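# Stack the on-edge row of magnet blocks flat

## Task

Take every magnet block from the row whose blocks are standing on their edges and put them lying flat, one on top of another, as a single tidy stack that contains only those blocks and sits on the bench; then release them and move the grippers away.

## Robot and tools

Robot: two arms, left_arm and right_arm, each with a two-finger gripper and a wrist camera (cam_left_wrist, cam_right_wrist, both 504x504 pixels). The names are labels only; left_arm sits on the +y side of the table.

Frame: every number refers to one shared scene frame. Its origin is on the table surface midway between the arms, +x runs out over the table, +z points up. Positions are in metres, orientations are unit quaternions written w first (qw, qx, qy, qz). A gripper's fingers extend along its own +z axis and close along its own y axis. The reported end_effector_position is the point between the pads, roughly 1 cm short of the fingertips. Printed hand positions can be a little wrong, more so at long reach, and motions often finish a centimetre or more off, usually low.

The row format (used by both execute_actions and move): a flat list of exactly 16 numbers, always covering both arms: x, y, z, qw, qx, qy, qz, opening for left_arm, followed by the same eight for right_arm. x, y, z and the quaternion are an absolute target pose for that gripper in the scene frame, not an offset. opening runs from -1 (closed) to +1 (fully open, 0.094 m). An arm that should stay still must be sent its last reported position and quaternion plus the opening it should keep; to hold an orientation, repeat the same quaternion you chose rather than copying a drifted reading. A target more than 0.6 m from the arm's last reported position along any gripper axis gets the call refused. Each control step, the controller limits the commanded pose to within 70 mm and 16 degrees of the measured one, favouring position over orientation.

Tools:
- execute_actions(actions, pictures): actions is a list holding at most one item. An empty list just reports the state. {"rows": [...], "steps": n} plays 1 to 15 rows, one per control step of 1/30 s (n at most 15, default 15; the final row repeats to fill). {"steps": n} alone waits up to 300 steps counted from the previous result, thinking time included. pictures toggles camera images.
- move(target, speed): target is one 16-number row as above; each gripper travels a straight line toward its pose, both finishing together in 0.5 to 10 s (cut off at 10 s). speed is in m/s, 0.002 to 0.5, default 0.25; rotation is capped at twice that in rad/s. The opening is applied at the start. Paths ignore obstacles and the other arm, and the hand may lag, drift or overshoot speed near full arm extension.
- wait(seconds): 0 to 10 s of letting the scene run with nothing new commanded.
- zoom_image(camera, region): region [x0, y0, x1, y1] in pixels of that camera's latest image, origin top-left, at most 504 by 504.
- finished_scene(scene): ends the current scene (integer) and grades it; irreversible. Only call it once the stack is built and released.

Results: a state line left_arm: … | right_arm: … with each gripper's position and quaternion; grip_measured, the finger opening on the command scale (each gripper may read up to about 1 mm off); Joint positions (last value is opening in metres) and joint torques (offset and noisy). HELD marks steps where the clearance check kept some or all of the row from the robot; a pose unreachable line names the arm affected. A Hand target line shows where the controller is currently driving each gripper. move adds a move: line with the ending (done, off_target, moving, held, fault) and any limits (paced = target clipped; held = some steps blocked, after which the arm may jump faster), plus each gripper's distance from its pose. If only one arm is named, the other finished normally. FAULT or OVER-TEMPERATURE FAULT lines mean an arm was stopped.

Joint ranges (rad), base to gripper: waist -2.618 to 3.054, shoulder 0.000 to 3.142, elbow 0.000 to 3.142, wrist pitch -1.571 to 1.571, wrist yaw -1.571 to 1.571, wrist roll -2.094 to 2.094.

After an action ends, each arm only continues to its last clipped pose (up to 70 mm more), so a distant target may need several calls.

Gripping: to hold something, command an opening below grip_measured; about 0.03 below is firm, smaller gaps are gentler. Pads push about 50 to 62 N each, briefly more at first contact, less on very thin parts. Holding loads heats motors: MOTOR HOT appears at 75 °C, the arm is stopped at 90 °C, and at 100 °C it goes limp and drops.

Cautions: occasional disturbances may tug a held part or shove loose objects. Never let anything fall or be knocked off the table. Keep the arms from colliding or pressing on each other. Approach contacts slowly and do not aim far past a surface, since fast moves and deep targets press hard. Avoid drops, slips and slams; move smoothly.

Each tool is called after "Call:" in YAML: its name, and indented under it one key for each argument.

## Session

I'll start by looking at the current state.

Call:
execute_actions:
  actions: []

Scene clock: 0.00 s of 6200.00 s.
left_arm: end_effector_position=(+0.1908, +0.0440, +0.1375) grip_measured=+1.000 end_effector_quat_wxyz=(+0.404, +0.380, +0.819, +0.149) | right_arm: end_effector_position=(+0.3310, -0.0542, +0.2965) grip_measured=+1.000 end_effector_quat_wxyz=(+0.604, -0.105, +0.672, +0.415)
Joint positions: left_arm=[-1.406  1.106  0.713 -0.853 -0.845 -0.36   0.094] | right_arm=[ 0.59   1.245  0.637  0.683 -0.125  0.456  0.094]
Joint velocities: left_arm=[-0.027 -0.037  0.002 -0.066  0.037 -0.022  0.   ] | right_arm=[-0.017 -0.007 -0.007  0.037 -0.007 -0.007  0.   ]
Joint torques (N m, as the arm reports them, + toward a larger angle): no reading
Hand target (left_arm): +0.194, +0.041, +0.146; +0.418, +0.369, +0.818, +0.143
Hand target (right_arm): +0.330, -0.055, +0.312; +0.617, -0.106, +0.657, +0.420

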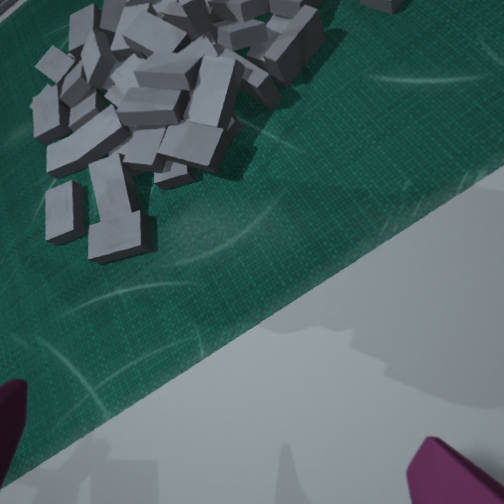

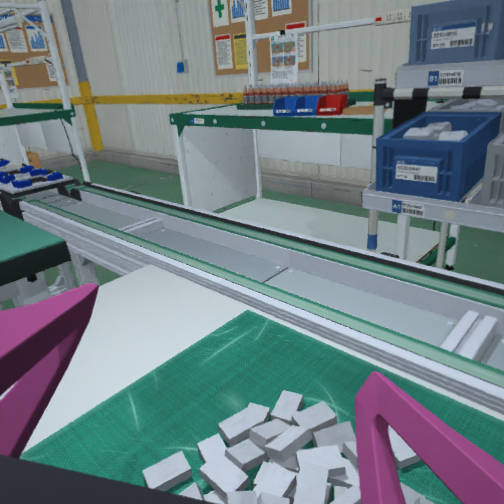

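Call:
move:
  target: [0.28, 0.18, 0.36, 0.13, 0, 0.99, 0, 1, 0.28, -0.18, 0.36, 0.13, 0, 0.99, 0, 1]
  speed: 0.3

Scene clock: 19.67 s of 6200.00 s.
left_arm: end_effector_position=(+0.2768, +0.1808, +0.3508) grip_measured=+1.000 end_effector_quat_wxyz=(+0.282, +0.003, +0.959, -0.026) | right_arm: end_effector_position=(+0.2835, -0.1732, +0.3537) grip_measured=+1.000 end_effector_quat_wxyz=(+0.268, -0.013, +0.959, +0.086)
Joint positions: left_arm=[-0.247  1.328  1.91  -1.583 -0.066 -0.193  0.094] | right_arm=[ 0.514  1.513  2.074 -1.573  0.124  0.492  0.094]
Joint velocities: left_arm=[ 0.002  0.022 -0.012  0.066 -0.081 -0.066  0.   ] | right_arm=[-0.002 -0.007  0.002 -0.007  0.095  0.022  0.   ]
Joint torques (N m, as the arm reports them, + toward a larger angle): left_arm=[ 0.97 -1.42  7.17  1.06  0.05  0.02] | right_arm=[-0.67 -6.33  5.53  1.01  0.18 -0.05]
Hand target (left_arm): +0.279, +0.182, +0.356; +0.288, +0.002, +0.957, -0.029
Hand target (right_arm): +0.280, -0.181, +0.360; +0.279, -0.009, +0.956, +0.084
Off the commanded pose (left_arm): 0.010 m, 18 deg; orientation clipped at the last step of the last action.
Off the commanded pose (right_arm): 0.010 m, 19 deg; orientation clipped at the last step of the last action.
joint sent to its limit (left arm) — the command would take joint 4 (wrist pitch) past its lower limit, so that joint was sent only as far as its limit.
joint sent to its limit (right arm) — the command would take joint 4 (wrist pitch) past its lower limit, so that joint was sent only as far as its limit.
After step 90, 13.70 s passed at rest.
move: off_target (left_arm, right_arm); limits=paced

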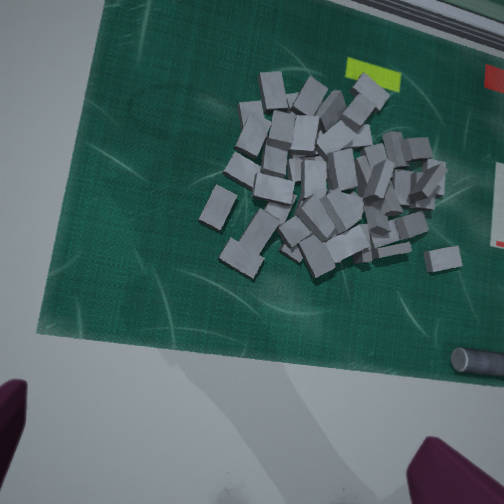

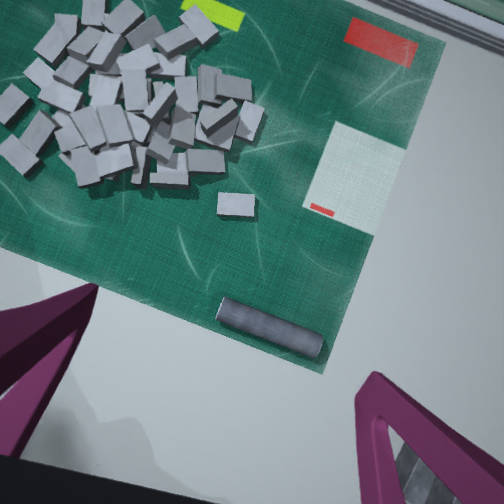

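Call:
zoom_image:
  camera: "cam_right_wrist"
  region: [340, 360, 504, 504]

Call:
move:
  target: [0.22, 0.20, 0.33, 0.2, 0, 0.98, 0, 1, 0.20, -0.25, 0.33, 0.2, 0, 0.98, 0, 1]
  speed: 0.3

Region (340, 360, 504, 504) of cam_right_wrist's 504x504 image, scaled by 3.073, with more detail than that image has; it fills the top 443 rows of this view, and the rest is white.

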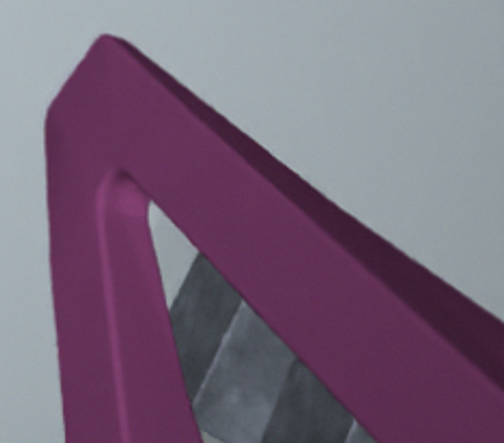

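Scene clock: 26.20 s of 6200.00 s.
left_arm: end_effector_position=(+0.2227, +0.1955, +0.3296) grip_measured=+1.000 end_effector_quat_wxyz=(+0.281, +0.005, +0.959, -0.023) | right_arm: end_effector_position=(+0.2021, -0.2461, +0.3283) grip_measured=+1.000 end_effector_quat_wxyz=(+0.284, -0.011, +0.957, +0.054)
Joint positions: left_arm=[-0.232  1.102  1.683 -1.583 -0.063 -0.173  0.094] | right_arm=[ 0.455  1.097  1.666 -1.573  0.163  0.427  0.094]
Joint velocities: left_arm=[-0.007 -0.007  0.007 -0.051  0.095 -0.007  0.   ] | right_arm=[ 0.002  0.007 -0.007  0.007 -0.095  0.037  0.   ]
Joint torques (N m, as the arm reports them, + toward a larger angle): left_arm=[ 0.96 -0.96  4.58  1.07 -0.09  0.05] | right_arm=[-0.78 -1.4   5.24  1.    0.19 -0.06]
Hand target (left_arm): +0.220, +0.200, +0.330; +0.284, +0.002, +0.959, -0.017
Hand target (right_arm): +0.201, -0.250, +0.328; +0.286, -0.009, +0.957, +0.048
Off the commanded pose (left_arm): 0.005 m, 10 deg.
Off the commanded pose (right_arm): 0.005 m, 12 deg.
joint sent to its limit (left arm) — the command would take joint 4 (wrist pitch) past its lower limit, so that joint was sent only as far as its limit.
joint sent to its limit (right arm) — the command would take joint 4 (wrist pitch) past its lower limit, so that joint was sent only as far as its limit.
After step 90, 2.53 s passed at rest.
move: off_target (left_arm, right_arm)

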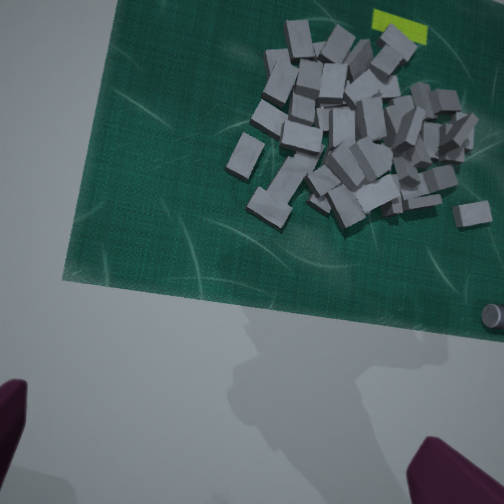

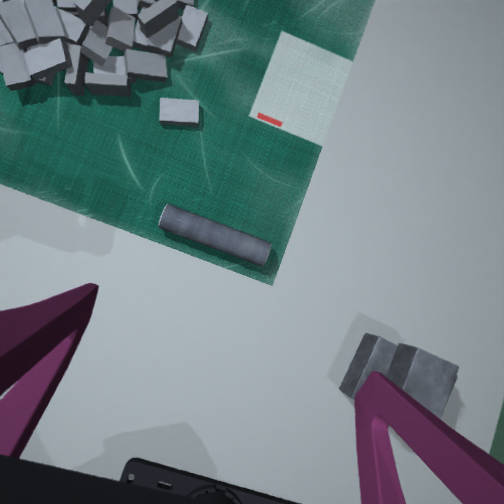

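Call:
move:
  target: [0.15, 0.25, 0.25, 0.25, 0, 0.968, 0, 1, 0.25, -0.37, 0.2, 0.05, 0, 0.9987, 0, 1]
  speed: 0.3

Scene clock: 125.40 s of 6200.00 s.
left_arm: end_effector_position=(+0.1517, +0.2519, +0.2488) grip_measured=+1.000 end_effector_quat_wxyz=(+0.244, -0.004, +0.970, +0.006) | right_arm: end_effector_position=(+0.2464, -0.3634, +0.1995) grip_measured=+1.000 end_effector_quat_wxyz=(+0.037, -0.000, +0.999, +0.003)
Joint positions: left_arm=[ 0.412  0.782  1.251 -1.583  0.19   0.389  0.094] | right_arm=[-0.243  1.426  1.456 -1.53  -0.021 -0.201  0.094]
Joint velocities: left_arm=[-0.002  0.007  0.002 -0.007  0.007  0.022  0.   ] | right_arm=[ 0.007 -0.027 -0.002 -0.007  0.066  0.022  0.   ]
Joint torques (N m, as the arm reports them, + toward a larger angle): left_arm=[1.   0.26 4.86 0.94 0.21 0.02] | right_arm=[-0.69 -4.62  6.79  0.44 -0.02 -0.05]
Hand target (left_arm): +0.149, +0.249, +0.250; +0.253, -0.003, +0.967, +0.005
Hand target (right_arm): +0.251, -0.366, +0.202; +0.050, +0.000, +0.999, +0.000
Off the commanded pose (left_arm): 0.003 m, 1 deg.
Off the commanded pose (right_arm): 0.008 m, 2 deg.
joint sent to its limit (left arm) — the command would take joint 4 (wrist pitch) past its lower limit, so that joint was sent only as far as its limit.
After step 90, 94.53 s passed at rest.
move: done

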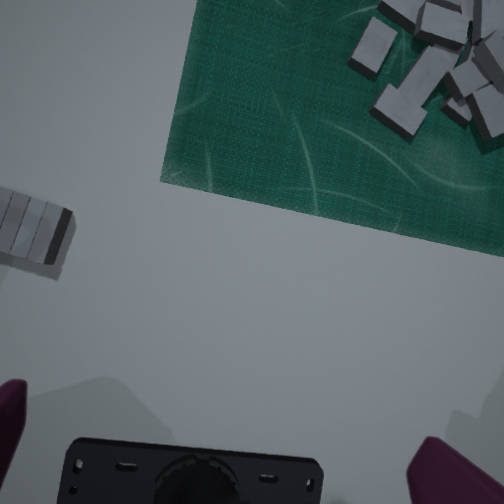

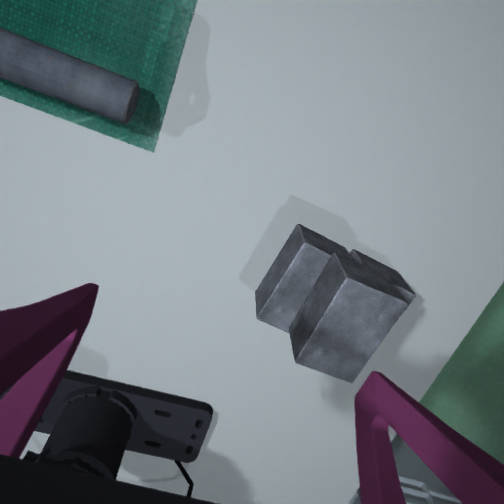

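Call:
zoom_image:
  camera: "cam_right_wrist"
  region: [220, 180, 440, 400]

Call:
zoom_image:
  camera: "cam_left_wrist"
  region: [0, 160, 140, 300]

Region (220, 180, 440, 400) of cam_right_wrist's 504x504 image, scaled by 2.291, with more detail than that image has.

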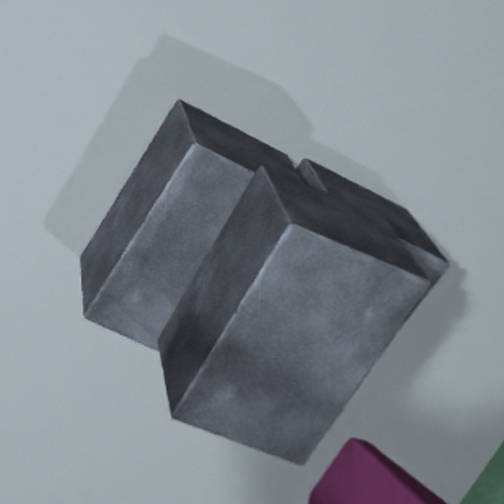

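Region (0, 160, 140, 300) of cam_left_wrist's 504x504 image, scaled by 3.600, with more detail than that image has.

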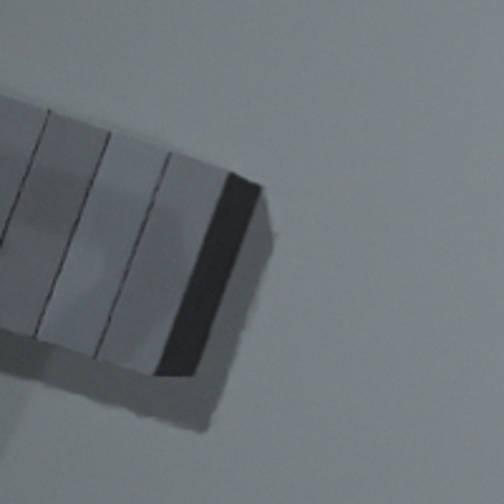

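Call:
move:
  target: [0.24, 0.44, 0.2, 0.05, 0, 0.9987, 0, 1, 0.15, -0.3, 0.25, 0.2, 0, 0.98, 0, 1]
  speed: 0.3

Scene clock: 143.20 s of 6200.00 s.
left_arm: end_effector_position=(+0.2411, +0.4361, +0.1869) grip_measured=+1.000 end_effector_quat_wxyz=(+0.039, +0.002, +0.999, -0.014) | right_arm: end_effector_position=(+0.1535, -0.3022, +0.2469) grip_measured=+1.000 end_effector_quat_wxyz=(+0.213, -0.003, +0.977, +0.006)
Joint positions: left_arm=[ 0.769  1.693  1.669 -1.513  0.075  0.802  0.094] | right_arm=[ 0.152  0.851  1.277 -1.573  0.067  0.174  0.094]
Joint velocities: left_arm=[-0.007 -0.012 -0.002  0.007 -0.022 -0.007  0.   ] | right_arm=[ 0.017  0.007  0.007 -0.051 -0.066  0.051  0.   ]
Joint torques (N m, as the arm reports them, + toward a larger angle): left_arm=[ 0.84 -7.34  8.39  0.2   0.    0.02] | right_arm=[ 0.76 -0.55  5.56  0.82  0.16  0.09]
Hand target (left_arm): +0.240, +0.440, +0.199; +0.049, +0.001, +0.999, -0.000
Hand target (right_arm): +0.151, -0.303, +0.247; +0.217, -0.001, +0.976, +0.005
Off the commanded pose (left_arm): 0.014 m, 2 deg.
Off the commanded pose (right_arm): 0.005 m, 2 deg.
joint sent to its limit (right arm) — the command would take joint 4 (wrist pitch) past its lower limit, so that joint was sent only as far as its limit.
After step 90, 13.33 s passed at rest.
move: off_target (left_arm)

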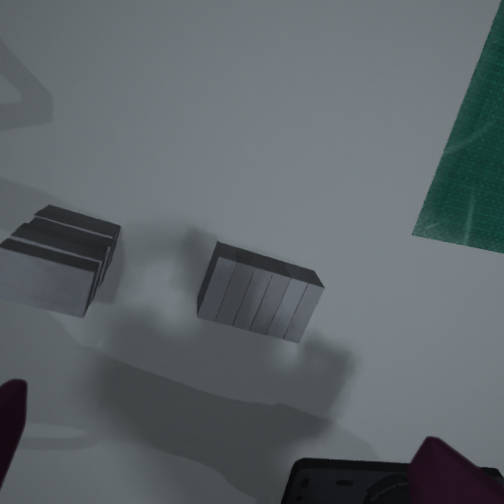

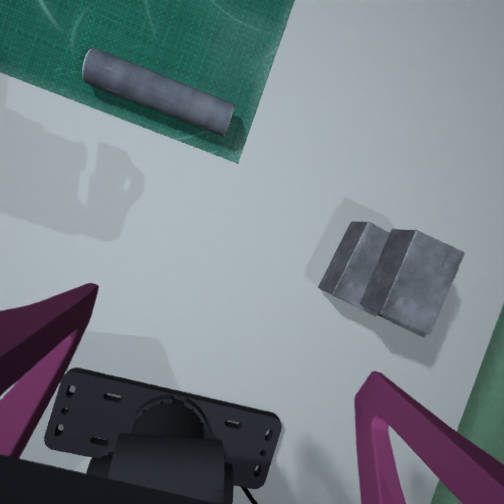

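Call:
zoom_image:
  camera: "cam_left_wrist"
  region: [0, 170, 350, 370]

Region (0, 170, 350, 370) of cam_left_wrist's 504x504 image, scaled by 1.440, with more detail than that image has; it fills the top 288 rows of this view, and the rest is white.

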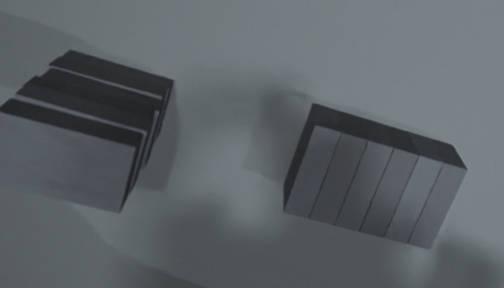

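Call:
zoom_image:
  camera: "cam_left_wrist"
  region: [180, 220, 340, 360]

Call:
zoom_image:
  camera: "cam_left_wrist"
  region: [0, 190, 150, 330]

Region (180, 220, 340, 360) of cam_left_wrist's 504x504 image, scaled by 3.150, with more detail than that image has; it fills the top 441 rows of this view, and the rest is white.

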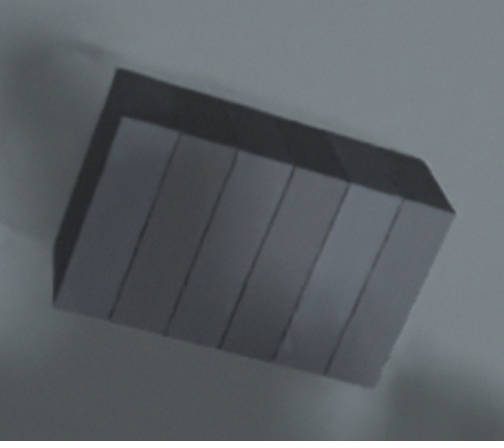

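Region (0, 190, 150, 330) of cam_left_wrist's 504x504 image, scaled by 3.360, with more detail than that image has; it fills the top 470 rows of this view, and the rest is white.

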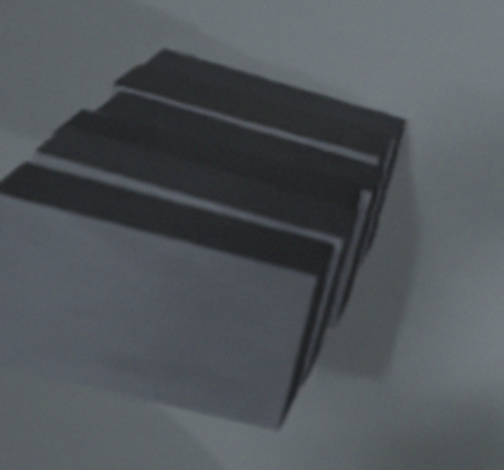

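Call:
move:
  target: [0.209, 0.422, 0.13, 0, -0.643, 0.766, 0, 1, 0.15, -0.3, 0.25, 0.2, 0, 0.98, 0, 1]
  speed: 0.2

Scene clock: 229.00 s of 6200.00 s.
left_arm: end_effector_position=(+0.2086, +0.4177, +0.1236) grip_measured=+1.000 end_effector_quat_wxyz=(-0.022, -0.640, +0.768, -0.011) | right_arm: end_effector_position=(+0.1533, -0.2999, +0.2470) grip_measured=+1.000 end_effector_quat_wxyz=(+0.213, -0.002, +0.977, +0.007)
Joint positions: left_arm=[ 0.769  1.61   1.328 -1.335  0.016 -0.591  0.094] | right_arm=[ 0.178  0.851  1.277 -1.573  0.076  0.2    0.094]
Joint velocities: left_arm=[-0.002  0.002 -0.007  0.051 -0.007 -0.037  0.   ] | right_arm=[-0.012 -0.007 -0.002 -0.007  0.007  0.022  0.   ]
Joint torques (N m, as the arm reports them, + toward a larger angle): left_arm=[-0.14 -7.94  5.6   0.35 -0.14 -0.08] | right_arm=[ 0.82 -0.63  6.21  0.83  0.14  0.1 ]
Hand target (left_arm): +0.209, +0.422, +0.131; +0.000, -0.643, +0.766, -0.000
Hand target (right_arm): +0.151, -0.300, +0.249; +0.221, -0.002, +0.975, +0.008
Off the commanded pose (left_arm): 0.008 m, 3 deg.
Off the commanded pose (right_arm): 0.004 m, 2 deg.
joint sent to its limit (right arm) — the command would take joint 4 (wrist pitch) past its lower limit, so that joint was sent only as far as its limit.
After step 90, 78.77 s passed at rest.
move: off_target (left_arm)

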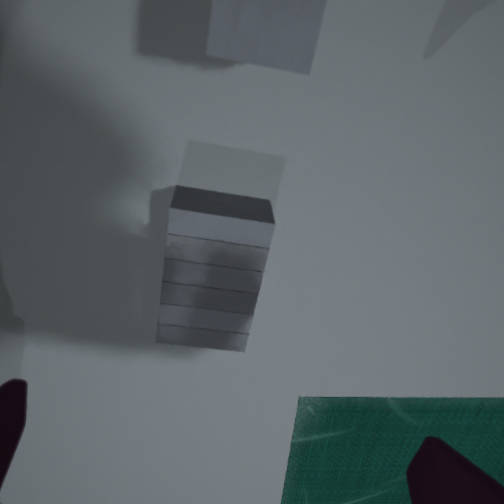

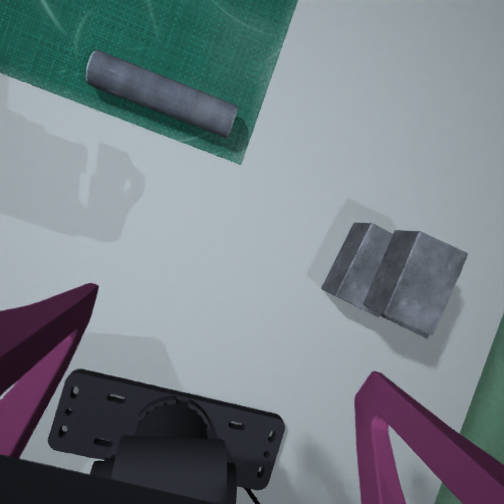

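Call:
zoom_image:
  camera: "cam_left_wrist"
  region: [130, 160, 330, 370]

Region (130, 160, 330, 370) of cam_left_wrist's 504x504 image, scaled by 2.400, with more detail than that image has; it fills the left 480 columns of this view, and the rest is white.

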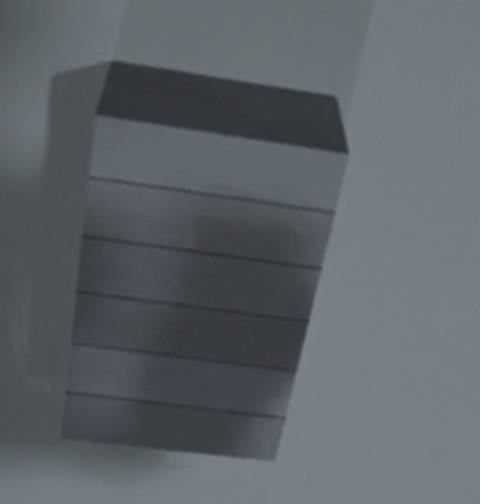

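Call:
move:
  target: [0.192, 0.411, 0.08, 0, -0.643, 0.766, 0, 1, 0.15, -0.3, 0.25, 0.2, 0, 0.98, 0, 1]
  speed: 0.1

Scene clock: 254.43 s of 6200.00 s.
left_arm: end_effector_position=(+0.1927, +0.4034, +0.0743) grip_measured=+1.000 end_effector_quat_wxyz=(-0.022, -0.641, +0.767, -0.010) | right_arm: end_effector_position=(+0.1533, -0.2999, +0.2470) grip_measured=+1.000 end_effector_quat_wxyz=(+0.213, -0.001, +0.977, +0.008)
Joint positions: left_arm=[ 0.775  1.556  1.075 -1.136  0.016 -0.587  0.094] | right_arm=[ 0.178  0.851  1.277 -1.573  0.076  0.201  0.094]
Joint velocities: left_arm=[ 0.002  0.002 -0.007  0.007 -0.022 -0.081  0.   ] | right_arm=[0.007 0.012 0.002 0.007 0.051 0.037 0.   ]
Joint torques (N m, as the arm reports them, + toward a larger angle): left_arm=[ 1.05 -7.17  5.51  0.34 -0.14  0.01] | right_arm=[ 0.81 -0.52  6.2   0.85  0.13  0.08]
Hand target (left_arm): +0.192, +0.411, +0.080; -0.000, -0.643, +0.766, -0.000
Hand target (right_arm): +0.151, -0.300, +0.249; +0.221, -0.002, +0.975, +0.008
Off the commanded pose (left_arm): 0.010 m, 3 deg.
Off the commanded pose (right_arm): 0.004 m, 2 deg.
joint sent to its limit (right arm) — the command would take joint 4 (wrist pitch) past its lower limit, so that joint was sent only as far as its limit.
After step 90, 21.33 s passed at rest.
move: off_target (left_arm)

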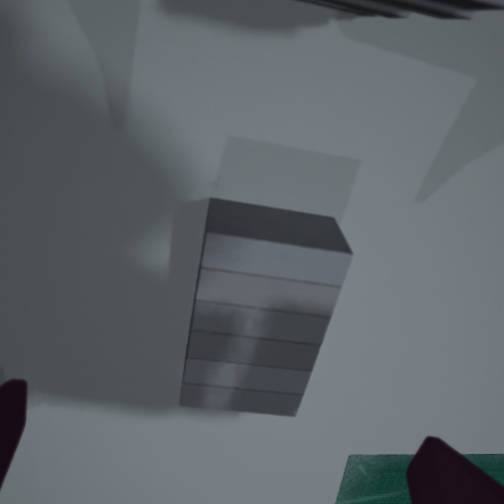

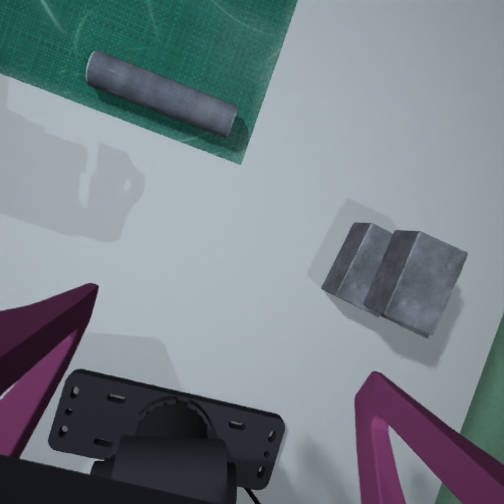

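Call:
move:
  target: [0.199, 0.410, 0.045, 0, -0.643, 0.766, 0, 1, 0.15, -0.3, 0.25, 0.2, 0, 0.98, 0, 1]
  speed: 0.05

Scene clock: 272.37 s of 6200.00 s.
left_arm: end_effector_position=(+0.1964, +0.4072, +0.0464) grip_measured=+1.000 end_effector_quat_wxyz=(-0.006, -0.645, +0.764, -0.008) | right_arm: end_effector_position=(+0.1533, -0.3000, +0.2470) grip_measured=+1.000 end_effector_quat_wxyz=(+0.213, -0.001, +0.977, +0.007)
Joint positions: left_arm=[ 0.775  1.578  0.982 -0.989  0.016 -0.598  0.094] | right_arm=[ 0.178  0.851  1.277 -1.573  0.076  0.201  0.094]
Joint velocities: left_arm=[ 0.002  0.002 -0.002 -0.007  0.022 -0.022  0.   ] | right_arm=[-0.002  0.007 -0.012 -0.037  0.007 -0.022  0.   ]
Joint torques (N m, as the arm reports them, + toward a larger angle): left_arm=[-0.93 -4.63  5.46  0.4  -0.13 -0.09] | right_arm=[ 0.88 -0.61  6.14  0.8   0.13  0.08]
Hand target (left_arm): +0.199, +0.410, +0.045; +0.000, -0.643, +0.766, -0.000
Hand target (right_arm): +0.151, -0.300, +0.249; +0.221, -0.002, +0.975, +0.008
Off the commanded pose (left_arm): 0.004 m, 1 deg.
Off the commanded pose (right_arm): 0.004 m, 2 deg.
joint sent to its limit (right arm) — the command would take joint 4 (wrist pitch) past its lower limit, so that joint was sent only as far as its limit.
After step 90, 13.83 s passed at rest.
move: done

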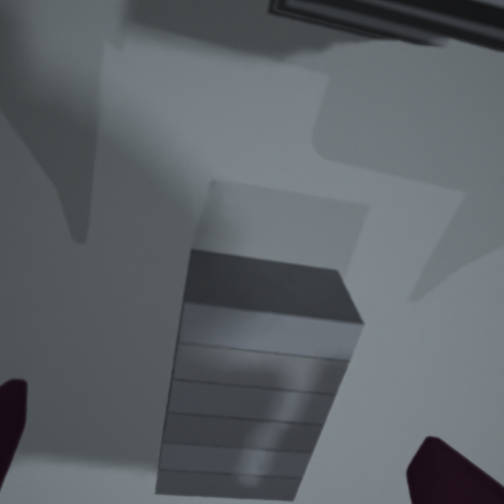

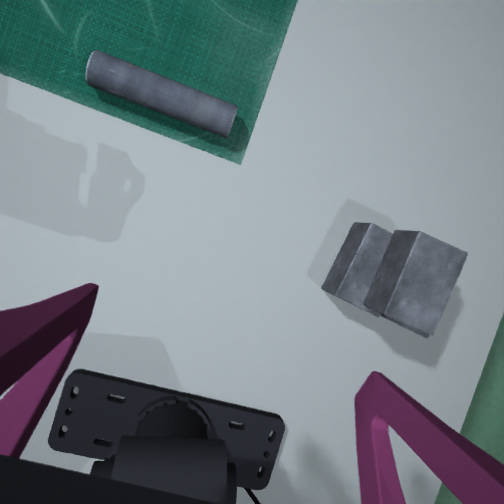

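Call:
move:
  target: [0.205, 0.401, 0.04, 0, -0.643, 0.766, 0, 1, 0.15, -0.3, 0.25, 0.2, 0, 0.98, 0, 1]
  speed: 0.05

Call:
move:
  target: [0.205, 0.401, 0.018, 0, -0.643, 0.766, 0, 1, 0.15, -0.3, 0.25, 0.2, 0, 0.98, 0, 1]
  speed: 0.03

Scene clock: 285.50 s of 6200.00 s.
left_arm: end_effector_position=(+0.2025, +0.3986, +0.0416) grip_measured=+1.000 end_effector_quat_wxyz=(-0.006, -0.644, +0.765, -0.008) | right_arm: end_effector_position=(+0.1533, -0.3000, +0.2470) grip_measured=+1.000 end_effector_quat_wxyz=(+0.213, -0.001, +0.977, +0.007)
Joint positions: left_arm=[ 0.733  1.578  0.962 -0.968  0.016 -0.637  0.094] | right_arm=[ 0.178  0.851  1.277 -1.573  0.076  0.201  0.094]
Joint velocities: left_arm=[-0.002  0.002 -0.002 -0.007 -0.037 -0.051  0.   ] | right_arm=[-0.017 -0.002  0.007  0.022 -0.037 -0.037  0.   ]
Joint torques (N m, as the arm reports them, + toward a larger angle): left_arm=[-1.05 -4.72  5.27  0.41 -0.16 -0.1 ] | right_arm=[ 0.79 -0.59  6.19  0.82  0.14  0.1 ]
Hand target (left_arm): +0.205, +0.401, +0.040; +0.000, -0.643, +0.766, +0.000
Hand target (right_arm): +0.151, -0.300, +0.249; +0.221, -0.002, +0.975, +0.008
Off the commanded pose (left_arm): 0.004 m, 1 deg.
Off the commanded pose (right_arm): 0.004 m, 2 deg.
joint sent to its limit (right arm) — the command would take joint 4 (wrist pitch) past its lower limit, so that joint was sent only as far as its limit.
After step 90, 9.40 s passed at rest.
move: done

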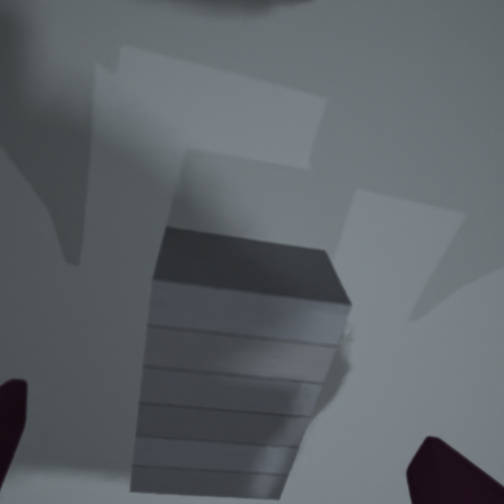

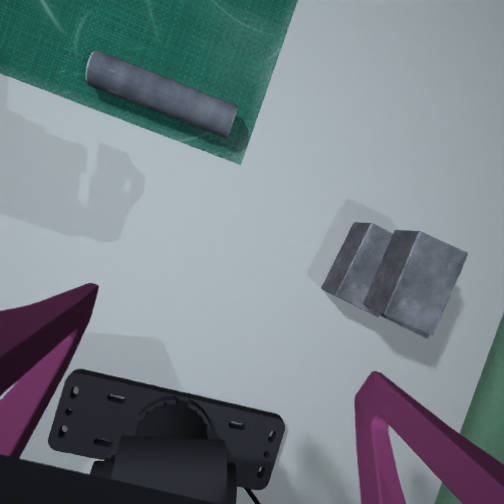

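Scene clock: 286.63 s of 6200.00 s.
left_arm: end_effector_position=(+0.2031, +0.3998, +0.0213) grip_measured=+1.000 end_effector_quat_wxyz=(-0.003, -0.645, +0.764, -0.007) | right_arm: end_effector_position=(+0.1533, -0.3000, +0.2470) grip_measured=+1.000 end_effector_quat_wxyz=(+0.213, -0.001, +0.977, +0.007)
Joint positions: left_arm=[ 0.733  1.61   0.907 -0.873  0.013 -0.639  0.094] | right_arm=[ 0.178  0.851  1.277 -1.573  0.076  0.201  0.094]
Joint velocities: left_arm=[ 0.007  0.002 -0.007  0.022 -0.022 -0.066  0.   ] | right_arm=[-0.022 -0.007  0.007 -0.022  0.007 -0.051  0.   ]
Joint torques (N m, as the arm reports them, + toward a larger angle): left_arm=[-0.99 -4.22  4.88  0.43 -0.09 -0.09] | right_arm=[ 0.91 -0.59  6.14  0.81  0.14  0.09]
Hand target (left_arm): +0.205, +0.401, +0.018; +0.000, -0.643, +0.766, -0.000
Hand target (right_arm): +0.151, -0.300, +0.249; +0.221, -0.002, +0.975, +0.008
Off the commanded pose (left_arm): 0.004 m, 1 deg.
Off the commanded pose (right_arm): 0.004 m, 2 deg.
joint sent to its limit (right arm) — the command would take joint 4 (wrist pitch) past its lower limit, so that joint was sent only as far as its limit.
move: done

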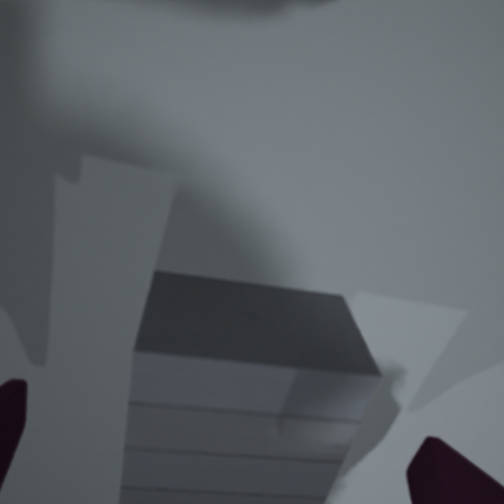

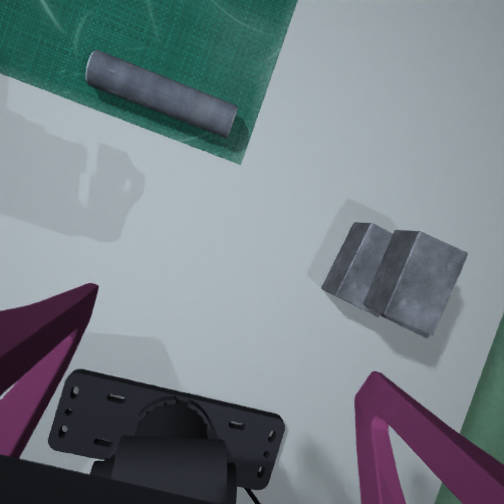

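Call:
move:
  target: [0.209, 0.400, 0.012, 0, -0.643, 0.766, 0, 1, 0.15, -0.3, 0.25, 0.2, 0, 0.98, 0, 1]
  speed: 0.02

Scene clock: 294.47 s of 6200.00 s.
left_arm: end_effector_position=(+0.2069, +0.4038, +0.0186) grip_measured=+1.000 end_effector_quat_wxyz=(+0.005, -0.648, +0.762, +0.003) | right_arm: end_effector_position=(+0.1533, -0.3000, +0.2470) grip_measured=+1.000 end_effector_quat_wxyz=(+0.213, -0.001, +0.977, +0.007)
Joint positions: left_arm=[ 0.722  1.621  0.906 -0.846 -0.005 -0.658  0.094] | right_arm=[ 0.178  0.851  1.277 -1.573  0.076  0.201  0.094]
Joint velocities: left_arm=[-0.002 -0.007  0.002  0.007  0.007 -0.007  0.   ] | right_arm=[-0.007  0.007 -0.022 -0.051  0.051 -0.007  0.   ]
Joint torques (N m, as the arm reports them, + toward a larger angle): left_arm=[-1.22 -3.8   4.48  0.41  0.04 -0.03] | right_arm=[ 0.93 -0.56  6.19  0.81  0.14  0.08]
Hand target (left_arm): +0.209, +0.400, +0.012; -0.000, -0.643, +0.766, +0.000
Hand target (right_arm): +0.151, -0.300, +0.249; +0.221, -0.002, +0.975, +0.008
Off the commanded pose (left_arm): 0.008 m, 1 deg.
Off the commanded pose (right_arm): 0.004 m, 2 deg.
joint sent to its limit (right arm) — the command would take joint 4 (wrist pitch) past its lower limit, so that joint was sent only as far as its limit.
After step 90, 3.83 s passed at rest.
move: done

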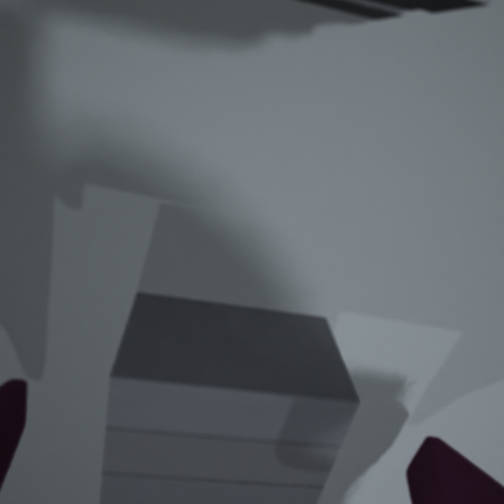

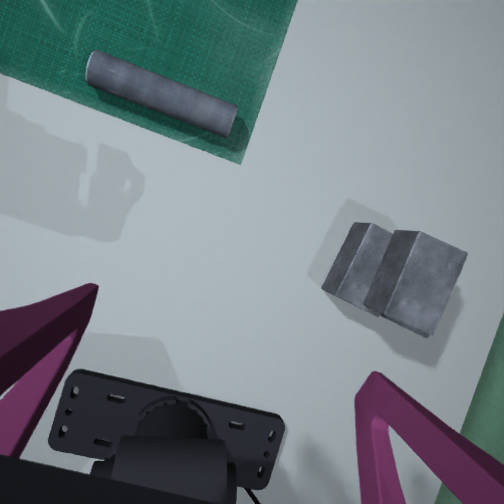

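Call:
move:
  target: [0.208, 0.396, 0.022, 0, -0.643, 0.766, 0, 1, 0.15, -0.3, 0.25, 0.2, 0, 0.98, 0, 1]
  speed: 0.02

Scene clock: 301.27 s of 6200.00 s.
left_arm: end_effector_position=(+0.2080, +0.4029, +0.0186) grip_measured=+1.000 end_effector_quat_wxyz=(+0.005, -0.648, +0.762, +0.004) | right_arm: end_effector_position=(+0.1533, -0.3000, +0.2470) grip_measured=+1.000 end_effector_quat_wxyz=(+0.213, -0.001, +0.977, +0.007)
Joint positions: left_arm=[ 0.715  1.621  0.906 -0.845 -0.007 -0.665  0.094] | right_arm=[ 0.178  0.851  1.277 -1.573  0.076  0.201  0.094]
Joint velocities: left_arm=[-0.002 -0.007  0.012  0.051 -0.022 -0.037  0.   ] | right_arm=[-0.012 -0.002 -0.002 -0.066  0.022 -0.007  0.   ]
Joint torques (N m, as the arm reports them, + toward a larger angle): left_arm=[-1.3  -6.17  5.43  0.02  0.07 -0.05] | right_arm=[ 0.89 -0.65  6.13  0.83  0.12  0.09]
Hand target (left_arm): +0.208, +0.396, +0.022; +0.000, -0.643, +0.766, +0.000
Hand target (right_arm): +0.151, -0.300, +0.249; +0.221, -0.002, +0.975, +0.008
Off the commanded pose (left_arm): 0.008 m, 1 deg.
Off the commanded pose (right_arm): 0.004 m, 2 deg.
joint sent to its limit (right arm) — the command would take joint 4 (wrist pitch) past its lower limit, so that joint was sent only as far as its limit.
After step 90, 2.80 s passed at rest.
move: done

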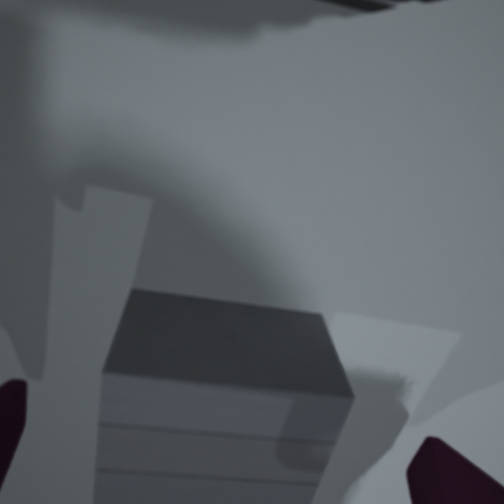

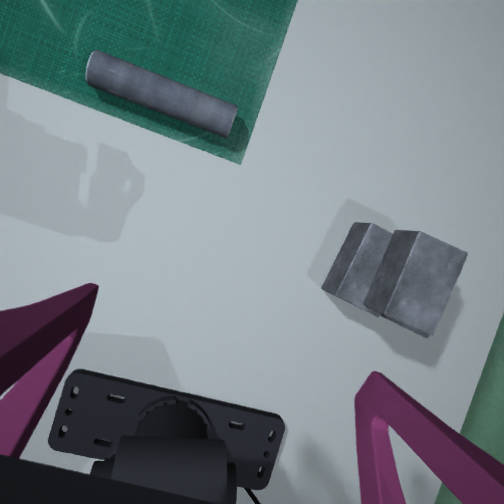

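Call:
move:
  target: [0.207, 0.390, 0.027, 0, -0.643, 0.766, 0, 1, 0.15, -0.3, 0.25, 0.2, 0, 0.98, 0, 1]
  speed: 0.02

Scene clock: 305.43 s of 6200.00 s.
left_arm: end_effector_position=(+0.2067, +0.3944, +0.0210) grip_measured=+1.000 end_effector_quat_wxyz=(-0.005, -0.645, +0.764, +0.002) | right_arm: end_effector_position=(+0.1533, -0.3000, +0.2470) grip_measured=+1.000 end_effector_quat_wxyz=(+0.213, -0.001, +0.977, +0.007)
Joint positions: left_arm=[ 0.697  1.611  0.906 -0.877 -0.003 -0.676  0.094] | right_arm=[ 0.178  0.851  1.277 -1.573  0.076  0.201  0.094]
Joint velocities: left_arm=[-0.027 -0.007 -0.002 -0.037  0.007 -0.037  0.   ] | right_arm=[ 0.027  0.007 -0.017  0.095 -0.11  -0.022  0.   ]
Joint torques (N m, as the arm reports them, + toward a larger angle): left_arm=[-1.09 -7.27  4.99  0.07  0.03 -0.1 ] | right_arm=[ 0.91 -0.73  6.15  0.83  0.12  0.09]
Hand target (left_arm): +0.207, +0.390, +0.027; -0.000, -0.643, +0.766, +0.000
Hand target (right_arm): +0.151, -0.300, +0.249; +0.221, -0.002, +0.975, +0.008
Off the commanded pose (left_arm): 0.007 m, 1 deg.
Off the commanded pose (right_arm): 0.004 m, 2 deg.
joint sent to its limit (right arm) — the command would take joint 4 (wrist pitch) past its lower limit, so that joint was sent only as far as its limit.
After step 90, 0.07 s passed at rest.
move: done

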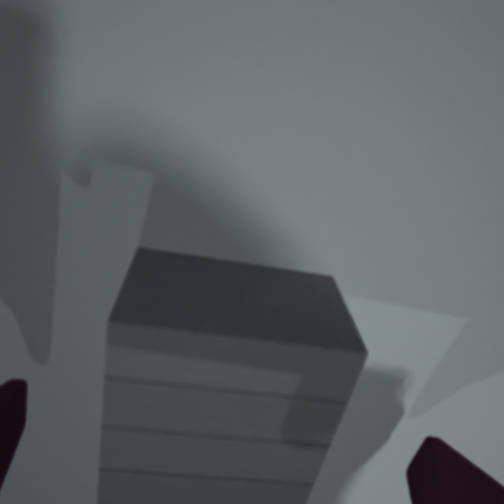

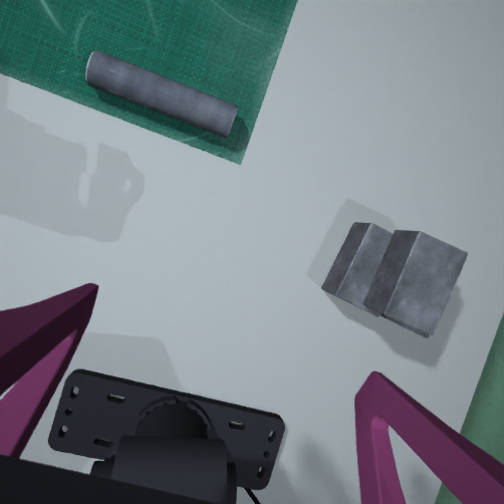

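Call:
move:
  target: [0.207, 0.390, 0.027, 0, -0.643, 0.766, 0, -0.08, 0.15, -0.3, 0.25, 0.2, 0, 0.98, 0, 1]
  speed: 0.02

Scene clock: 311.73 s of 6200.00 s.
left_arm: end_effector_position=(+0.2059, +0.3937, +0.0210) grip_measured=-0.077 end_effector_quat_wxyz=(-0.007, -0.645, +0.764, +0.002) | right_arm: end_effector_position=(+0.1533, -0.3000, +0.2470) grip_measured=+1.000 end_effector_quat_wxyz=(+0.213, -0.001, +0.977, +0.007)
Joint positions: left_arm=[ 0.697  1.611  0.906 -0.881 -0.003 -0.676  0.043] | right_arm=[ 0.178  0.851  1.277 -1.573  0.076  0.201  0.094]
Joint velocities: left_arm=[-0.007  0.007  0.002  0.007  0.022 -0.051 -0.   ] | right_arm=[-0.007 -0.002  0.007 -0.007 -0.022  0.037  0.   ]
Joint torques (N m, as the arm reports them, + toward a larger angle): left_arm=[-1.12 -7.33  5.02  0.13  0.04 -0.07] | right_arm=[ 0.88 -0.61  6.2   0.81  0.12  0.09]
Hand target (left_arm): +0.207, +0.390, +0.027; +0.000, -0.643, +0.766, -0.000
Hand target (right_arm): +0.151, -0.300, +0.249; +0.221, -0.002, +0.975, +0.008
Off the commanded pose (left_arm): 0.007 m, 1 deg.
Off the commanded pose (right_arm): 0.004 m, 2 deg.
joint sent to its limit (right arm) — the command would take joint 4 (wrist pitch) past its lower limit, so that joint was sent only as far as its limit.
After step 90, 2.30 s passed at rest.
move: done

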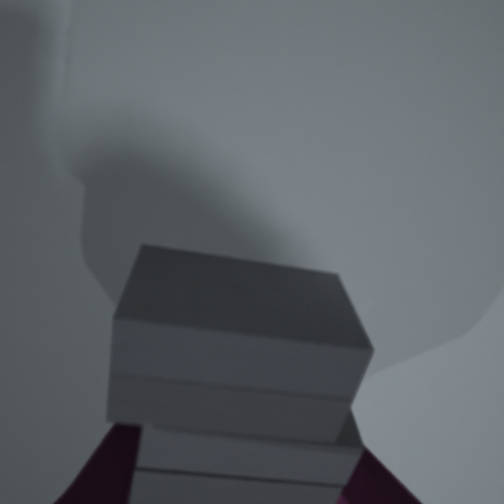

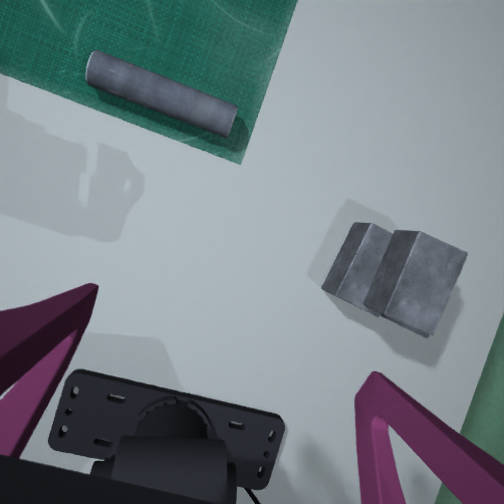

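Call:
move:
  target: [0.207, 0.390, 0.027, 0, -0.643, 0.766, 0, 1, 0.15, -0.3, 0.25, 0.2, 0, 0.98, 0, 1]
  speed: 0.02

Call:
move:
  target: [0.207, 0.40, 0.10, 0, -0.643, 0.766, 0, 1, 0.15, -0.3, 0.25, 0.2, 0, 0.98, 0, 1]
  speed: 0.1

Scene clock: 340.80 s of 6200.00 s.
left_arm: end_effector_position=(+0.2059, +0.3937, +0.0210) grip_measured=+1.000 end_effector_quat_wxyz=(-0.007, -0.645, +0.764, +0.001) | right_arm: end_effector_position=(+0.1533, -0.3000, +0.2470) grip_measured=+1.000 end_effector_quat_wxyz=(+0.213, -0.001, +0.977, +0.007)
Joint positions: left_arm=[ 0.697  1.611  0.906 -0.881 -0.003 -0.676  0.094] | right_arm=[ 0.178  0.851  1.277 -1.573  0.076  0.201  0.094]
Joint velocities: left_arm=[-0.002 -0.007  0.017  0.095 -0.081 -0.037  0.   ] | right_arm=[-0.002 -0.022  0.007 -0.007  0.022 -0.007  0.   ]
Joint torques (N m, as the arm reports them, + toward a larger angle): left_arm=[-1.16 -7.33  4.83  0.12  0.01 -0.08] | right_arm=[ 0.9  -0.62  6.18  0.82  0.11  0.1 ]
Hand target (left_arm): +0.207, +0.390, +0.027; -0.000, -0.643, +0.766, +0.000
Hand target (right_arm): +0.151, -0.300, +0.249; +0.221, -0.002, +0.975, +0.008
Off the commanded pose (left_arm): 0.007 m, 1 deg.
Off the commanded pose (right_arm): 0.004 m, 2 deg.
joint sent to its limit (right arm) — the command would take joint 4 (wrist pitch) past its lower limit, so that joint was sent only as far as its limit.
After step 90, 25.07 s passed at rest.
move: done

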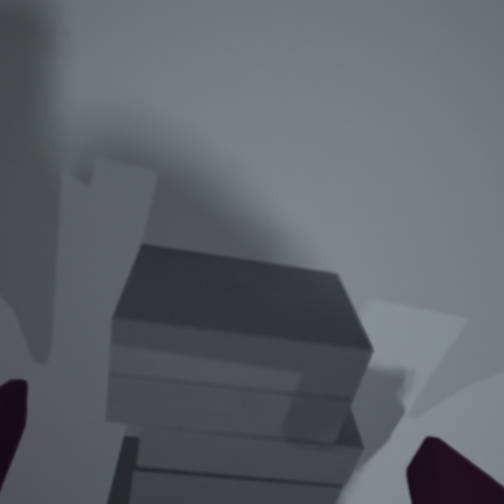

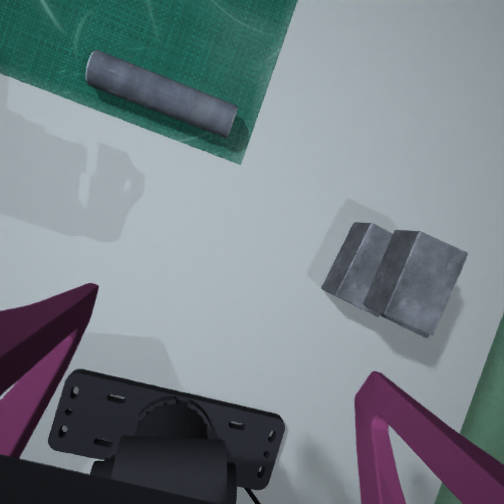

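Scene clock: 342.17 s of 6200.00 s.
left_arm: end_effector_position=(+0.2051, +0.3947, +0.0875) grip_measured=+1.000 end_effector_quat_wxyz=(-0.019, -0.640, +0.768, +0.000) | right_arm: end_effector_position=(+0.1533, -0.3000, +0.2470) grip_measured=+1.000 end_effector_quat_wxyz=(+0.213, -0.001, +0.977, +0.007)
Joint positions: left_arm=[ 0.702  1.548  1.121 -1.181 -0.002 -0.659  0.094] | right_arm=[ 0.178  0.851  1.277 -1.573  0.076  0.201  0.094]
Joint velocities: left_arm=[-0.002 -0.007 -0.002 -0.051 -0.051 -0.007  0.   ] | right_arm=[-0.007  0.002  0.007 -0.051 -0.022 -0.066  0.   ]
Joint torques (N m, as the arm reports them, + toward a larger angle): left_arm=[ 0.99 -6.92  8.09  0.06  0.01  0.  ] | right_arm=[ 0.86 -0.65  6.09  0.81  0.12  0.09]
Hand target (left_arm): +0.207, +0.399, +0.100; -0.000, -0.643, +0.766, -0.000
Hand target (right_arm): +0.151, -0.300, +0.249; +0.221, -0.002, +0.975, +0.008
Off the commanded pose (left_arm): 0.014 m, 2 deg.
Off the commanded pose (right_arm): 0.004 m, 2 deg.
joint sent to its limit (right arm) — the command would take joint 4 (wrist pitch) past its lower limit, so that joint was sent only as far as its limit.
move: off_target (left_arm)

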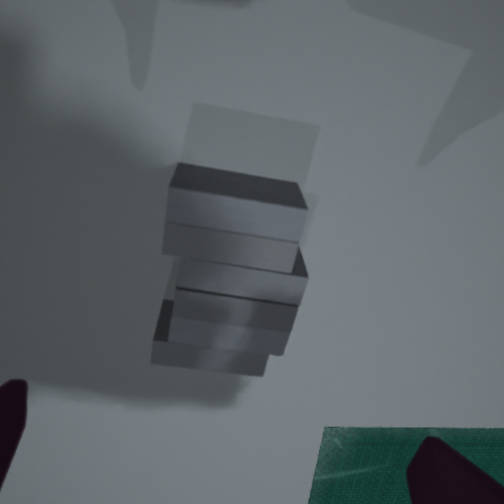

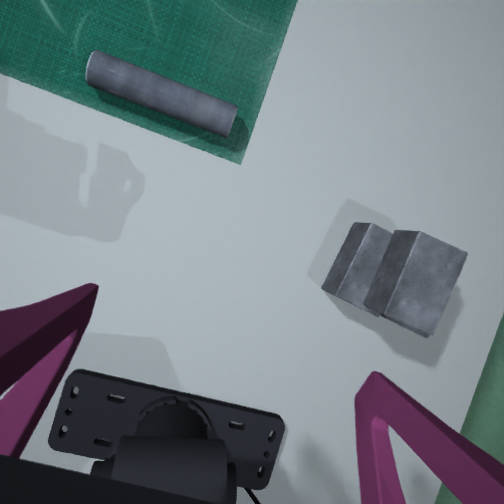

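Call:
zoom_image:
  camera: "cam_left_wrist"
  region: [120, 140, 340, 400]

Region (120, 140, 340, 400) of cam_left_wrist's 504x504 image, scaled by 1.938, with more detail than that image has; it fills the left 426 columns of this view, and the rest is white.

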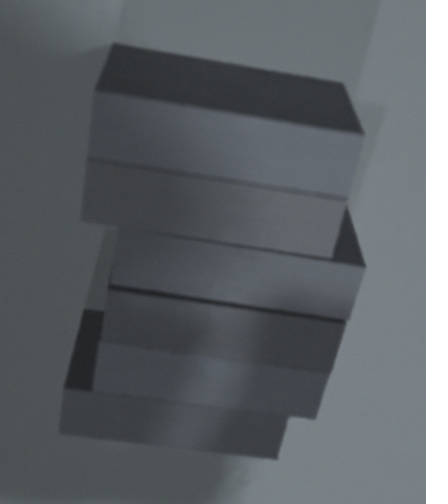

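Call:
move:
  target: [0.30, 0.14, 0.22, 0.13, 0, 0.99, 0, 1, 0.2, -0.10, 0.27, 0.612, -0.354, 0.612, 0.354, 1]
  speed: 0.3

Scene clock: 390.93 s of 6200.00 s.
left_arm: end_effector_position=(+0.2985, +0.1417, +0.2124) grip_measured=+1.000 end_effector_quat_wxyz=(+0.125, -0.007, +0.992, +0.001) | right_arm: end_effector_position=(+0.1966, -0.1003, +0.2690) grip_measured=+1.000 end_effector_quat_wxyz=(+0.610, -0.358, +0.613, +0.352)
Joint positions: left_arm=[-0.375  1.467  1.518 -1.387 -0.087 -0.35   0.094] | right_arm=[ 0.522  0.564  0.37   0.184 -0.488 -0.009  0.094]
Joint velocities: left_arm=[-0.007 -0.017  0.007  0.022 -0.022 -0.022  0.   ] | right_arm=[ 0.007  0.002  0.002  0.051  0.007 -0.022  0.   ]
Joint torques (N m, as the arm reports them, + toward a larger angle): left_arm=[-0.95 -3.9   8.67  0.53 -0.21  0.01] | right_arm=[-0.84  1.62  7.84  1.75 -0.1   0.07]
Hand target (left_arm): +0.302, +0.141, +0.220; +0.135, -0.001, +0.991, +0.006
Hand target (right_arm): +0.200, -0.100, +0.270; +0.612, -0.355, +0.612, +0.353
Off the commanded pose (left_arm): 0.008 m, 1 deg.
Off the commanded pose (right_arm): 0.004 m, 1 deg.
After step 90, 42.33 s passed at rest.
move: done

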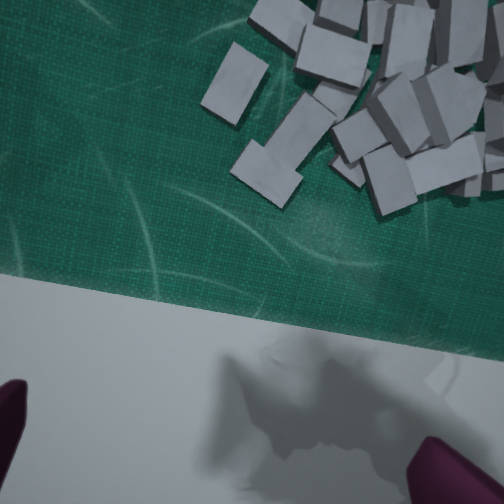

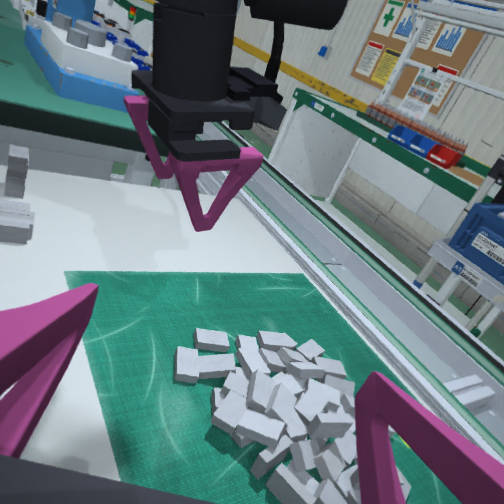

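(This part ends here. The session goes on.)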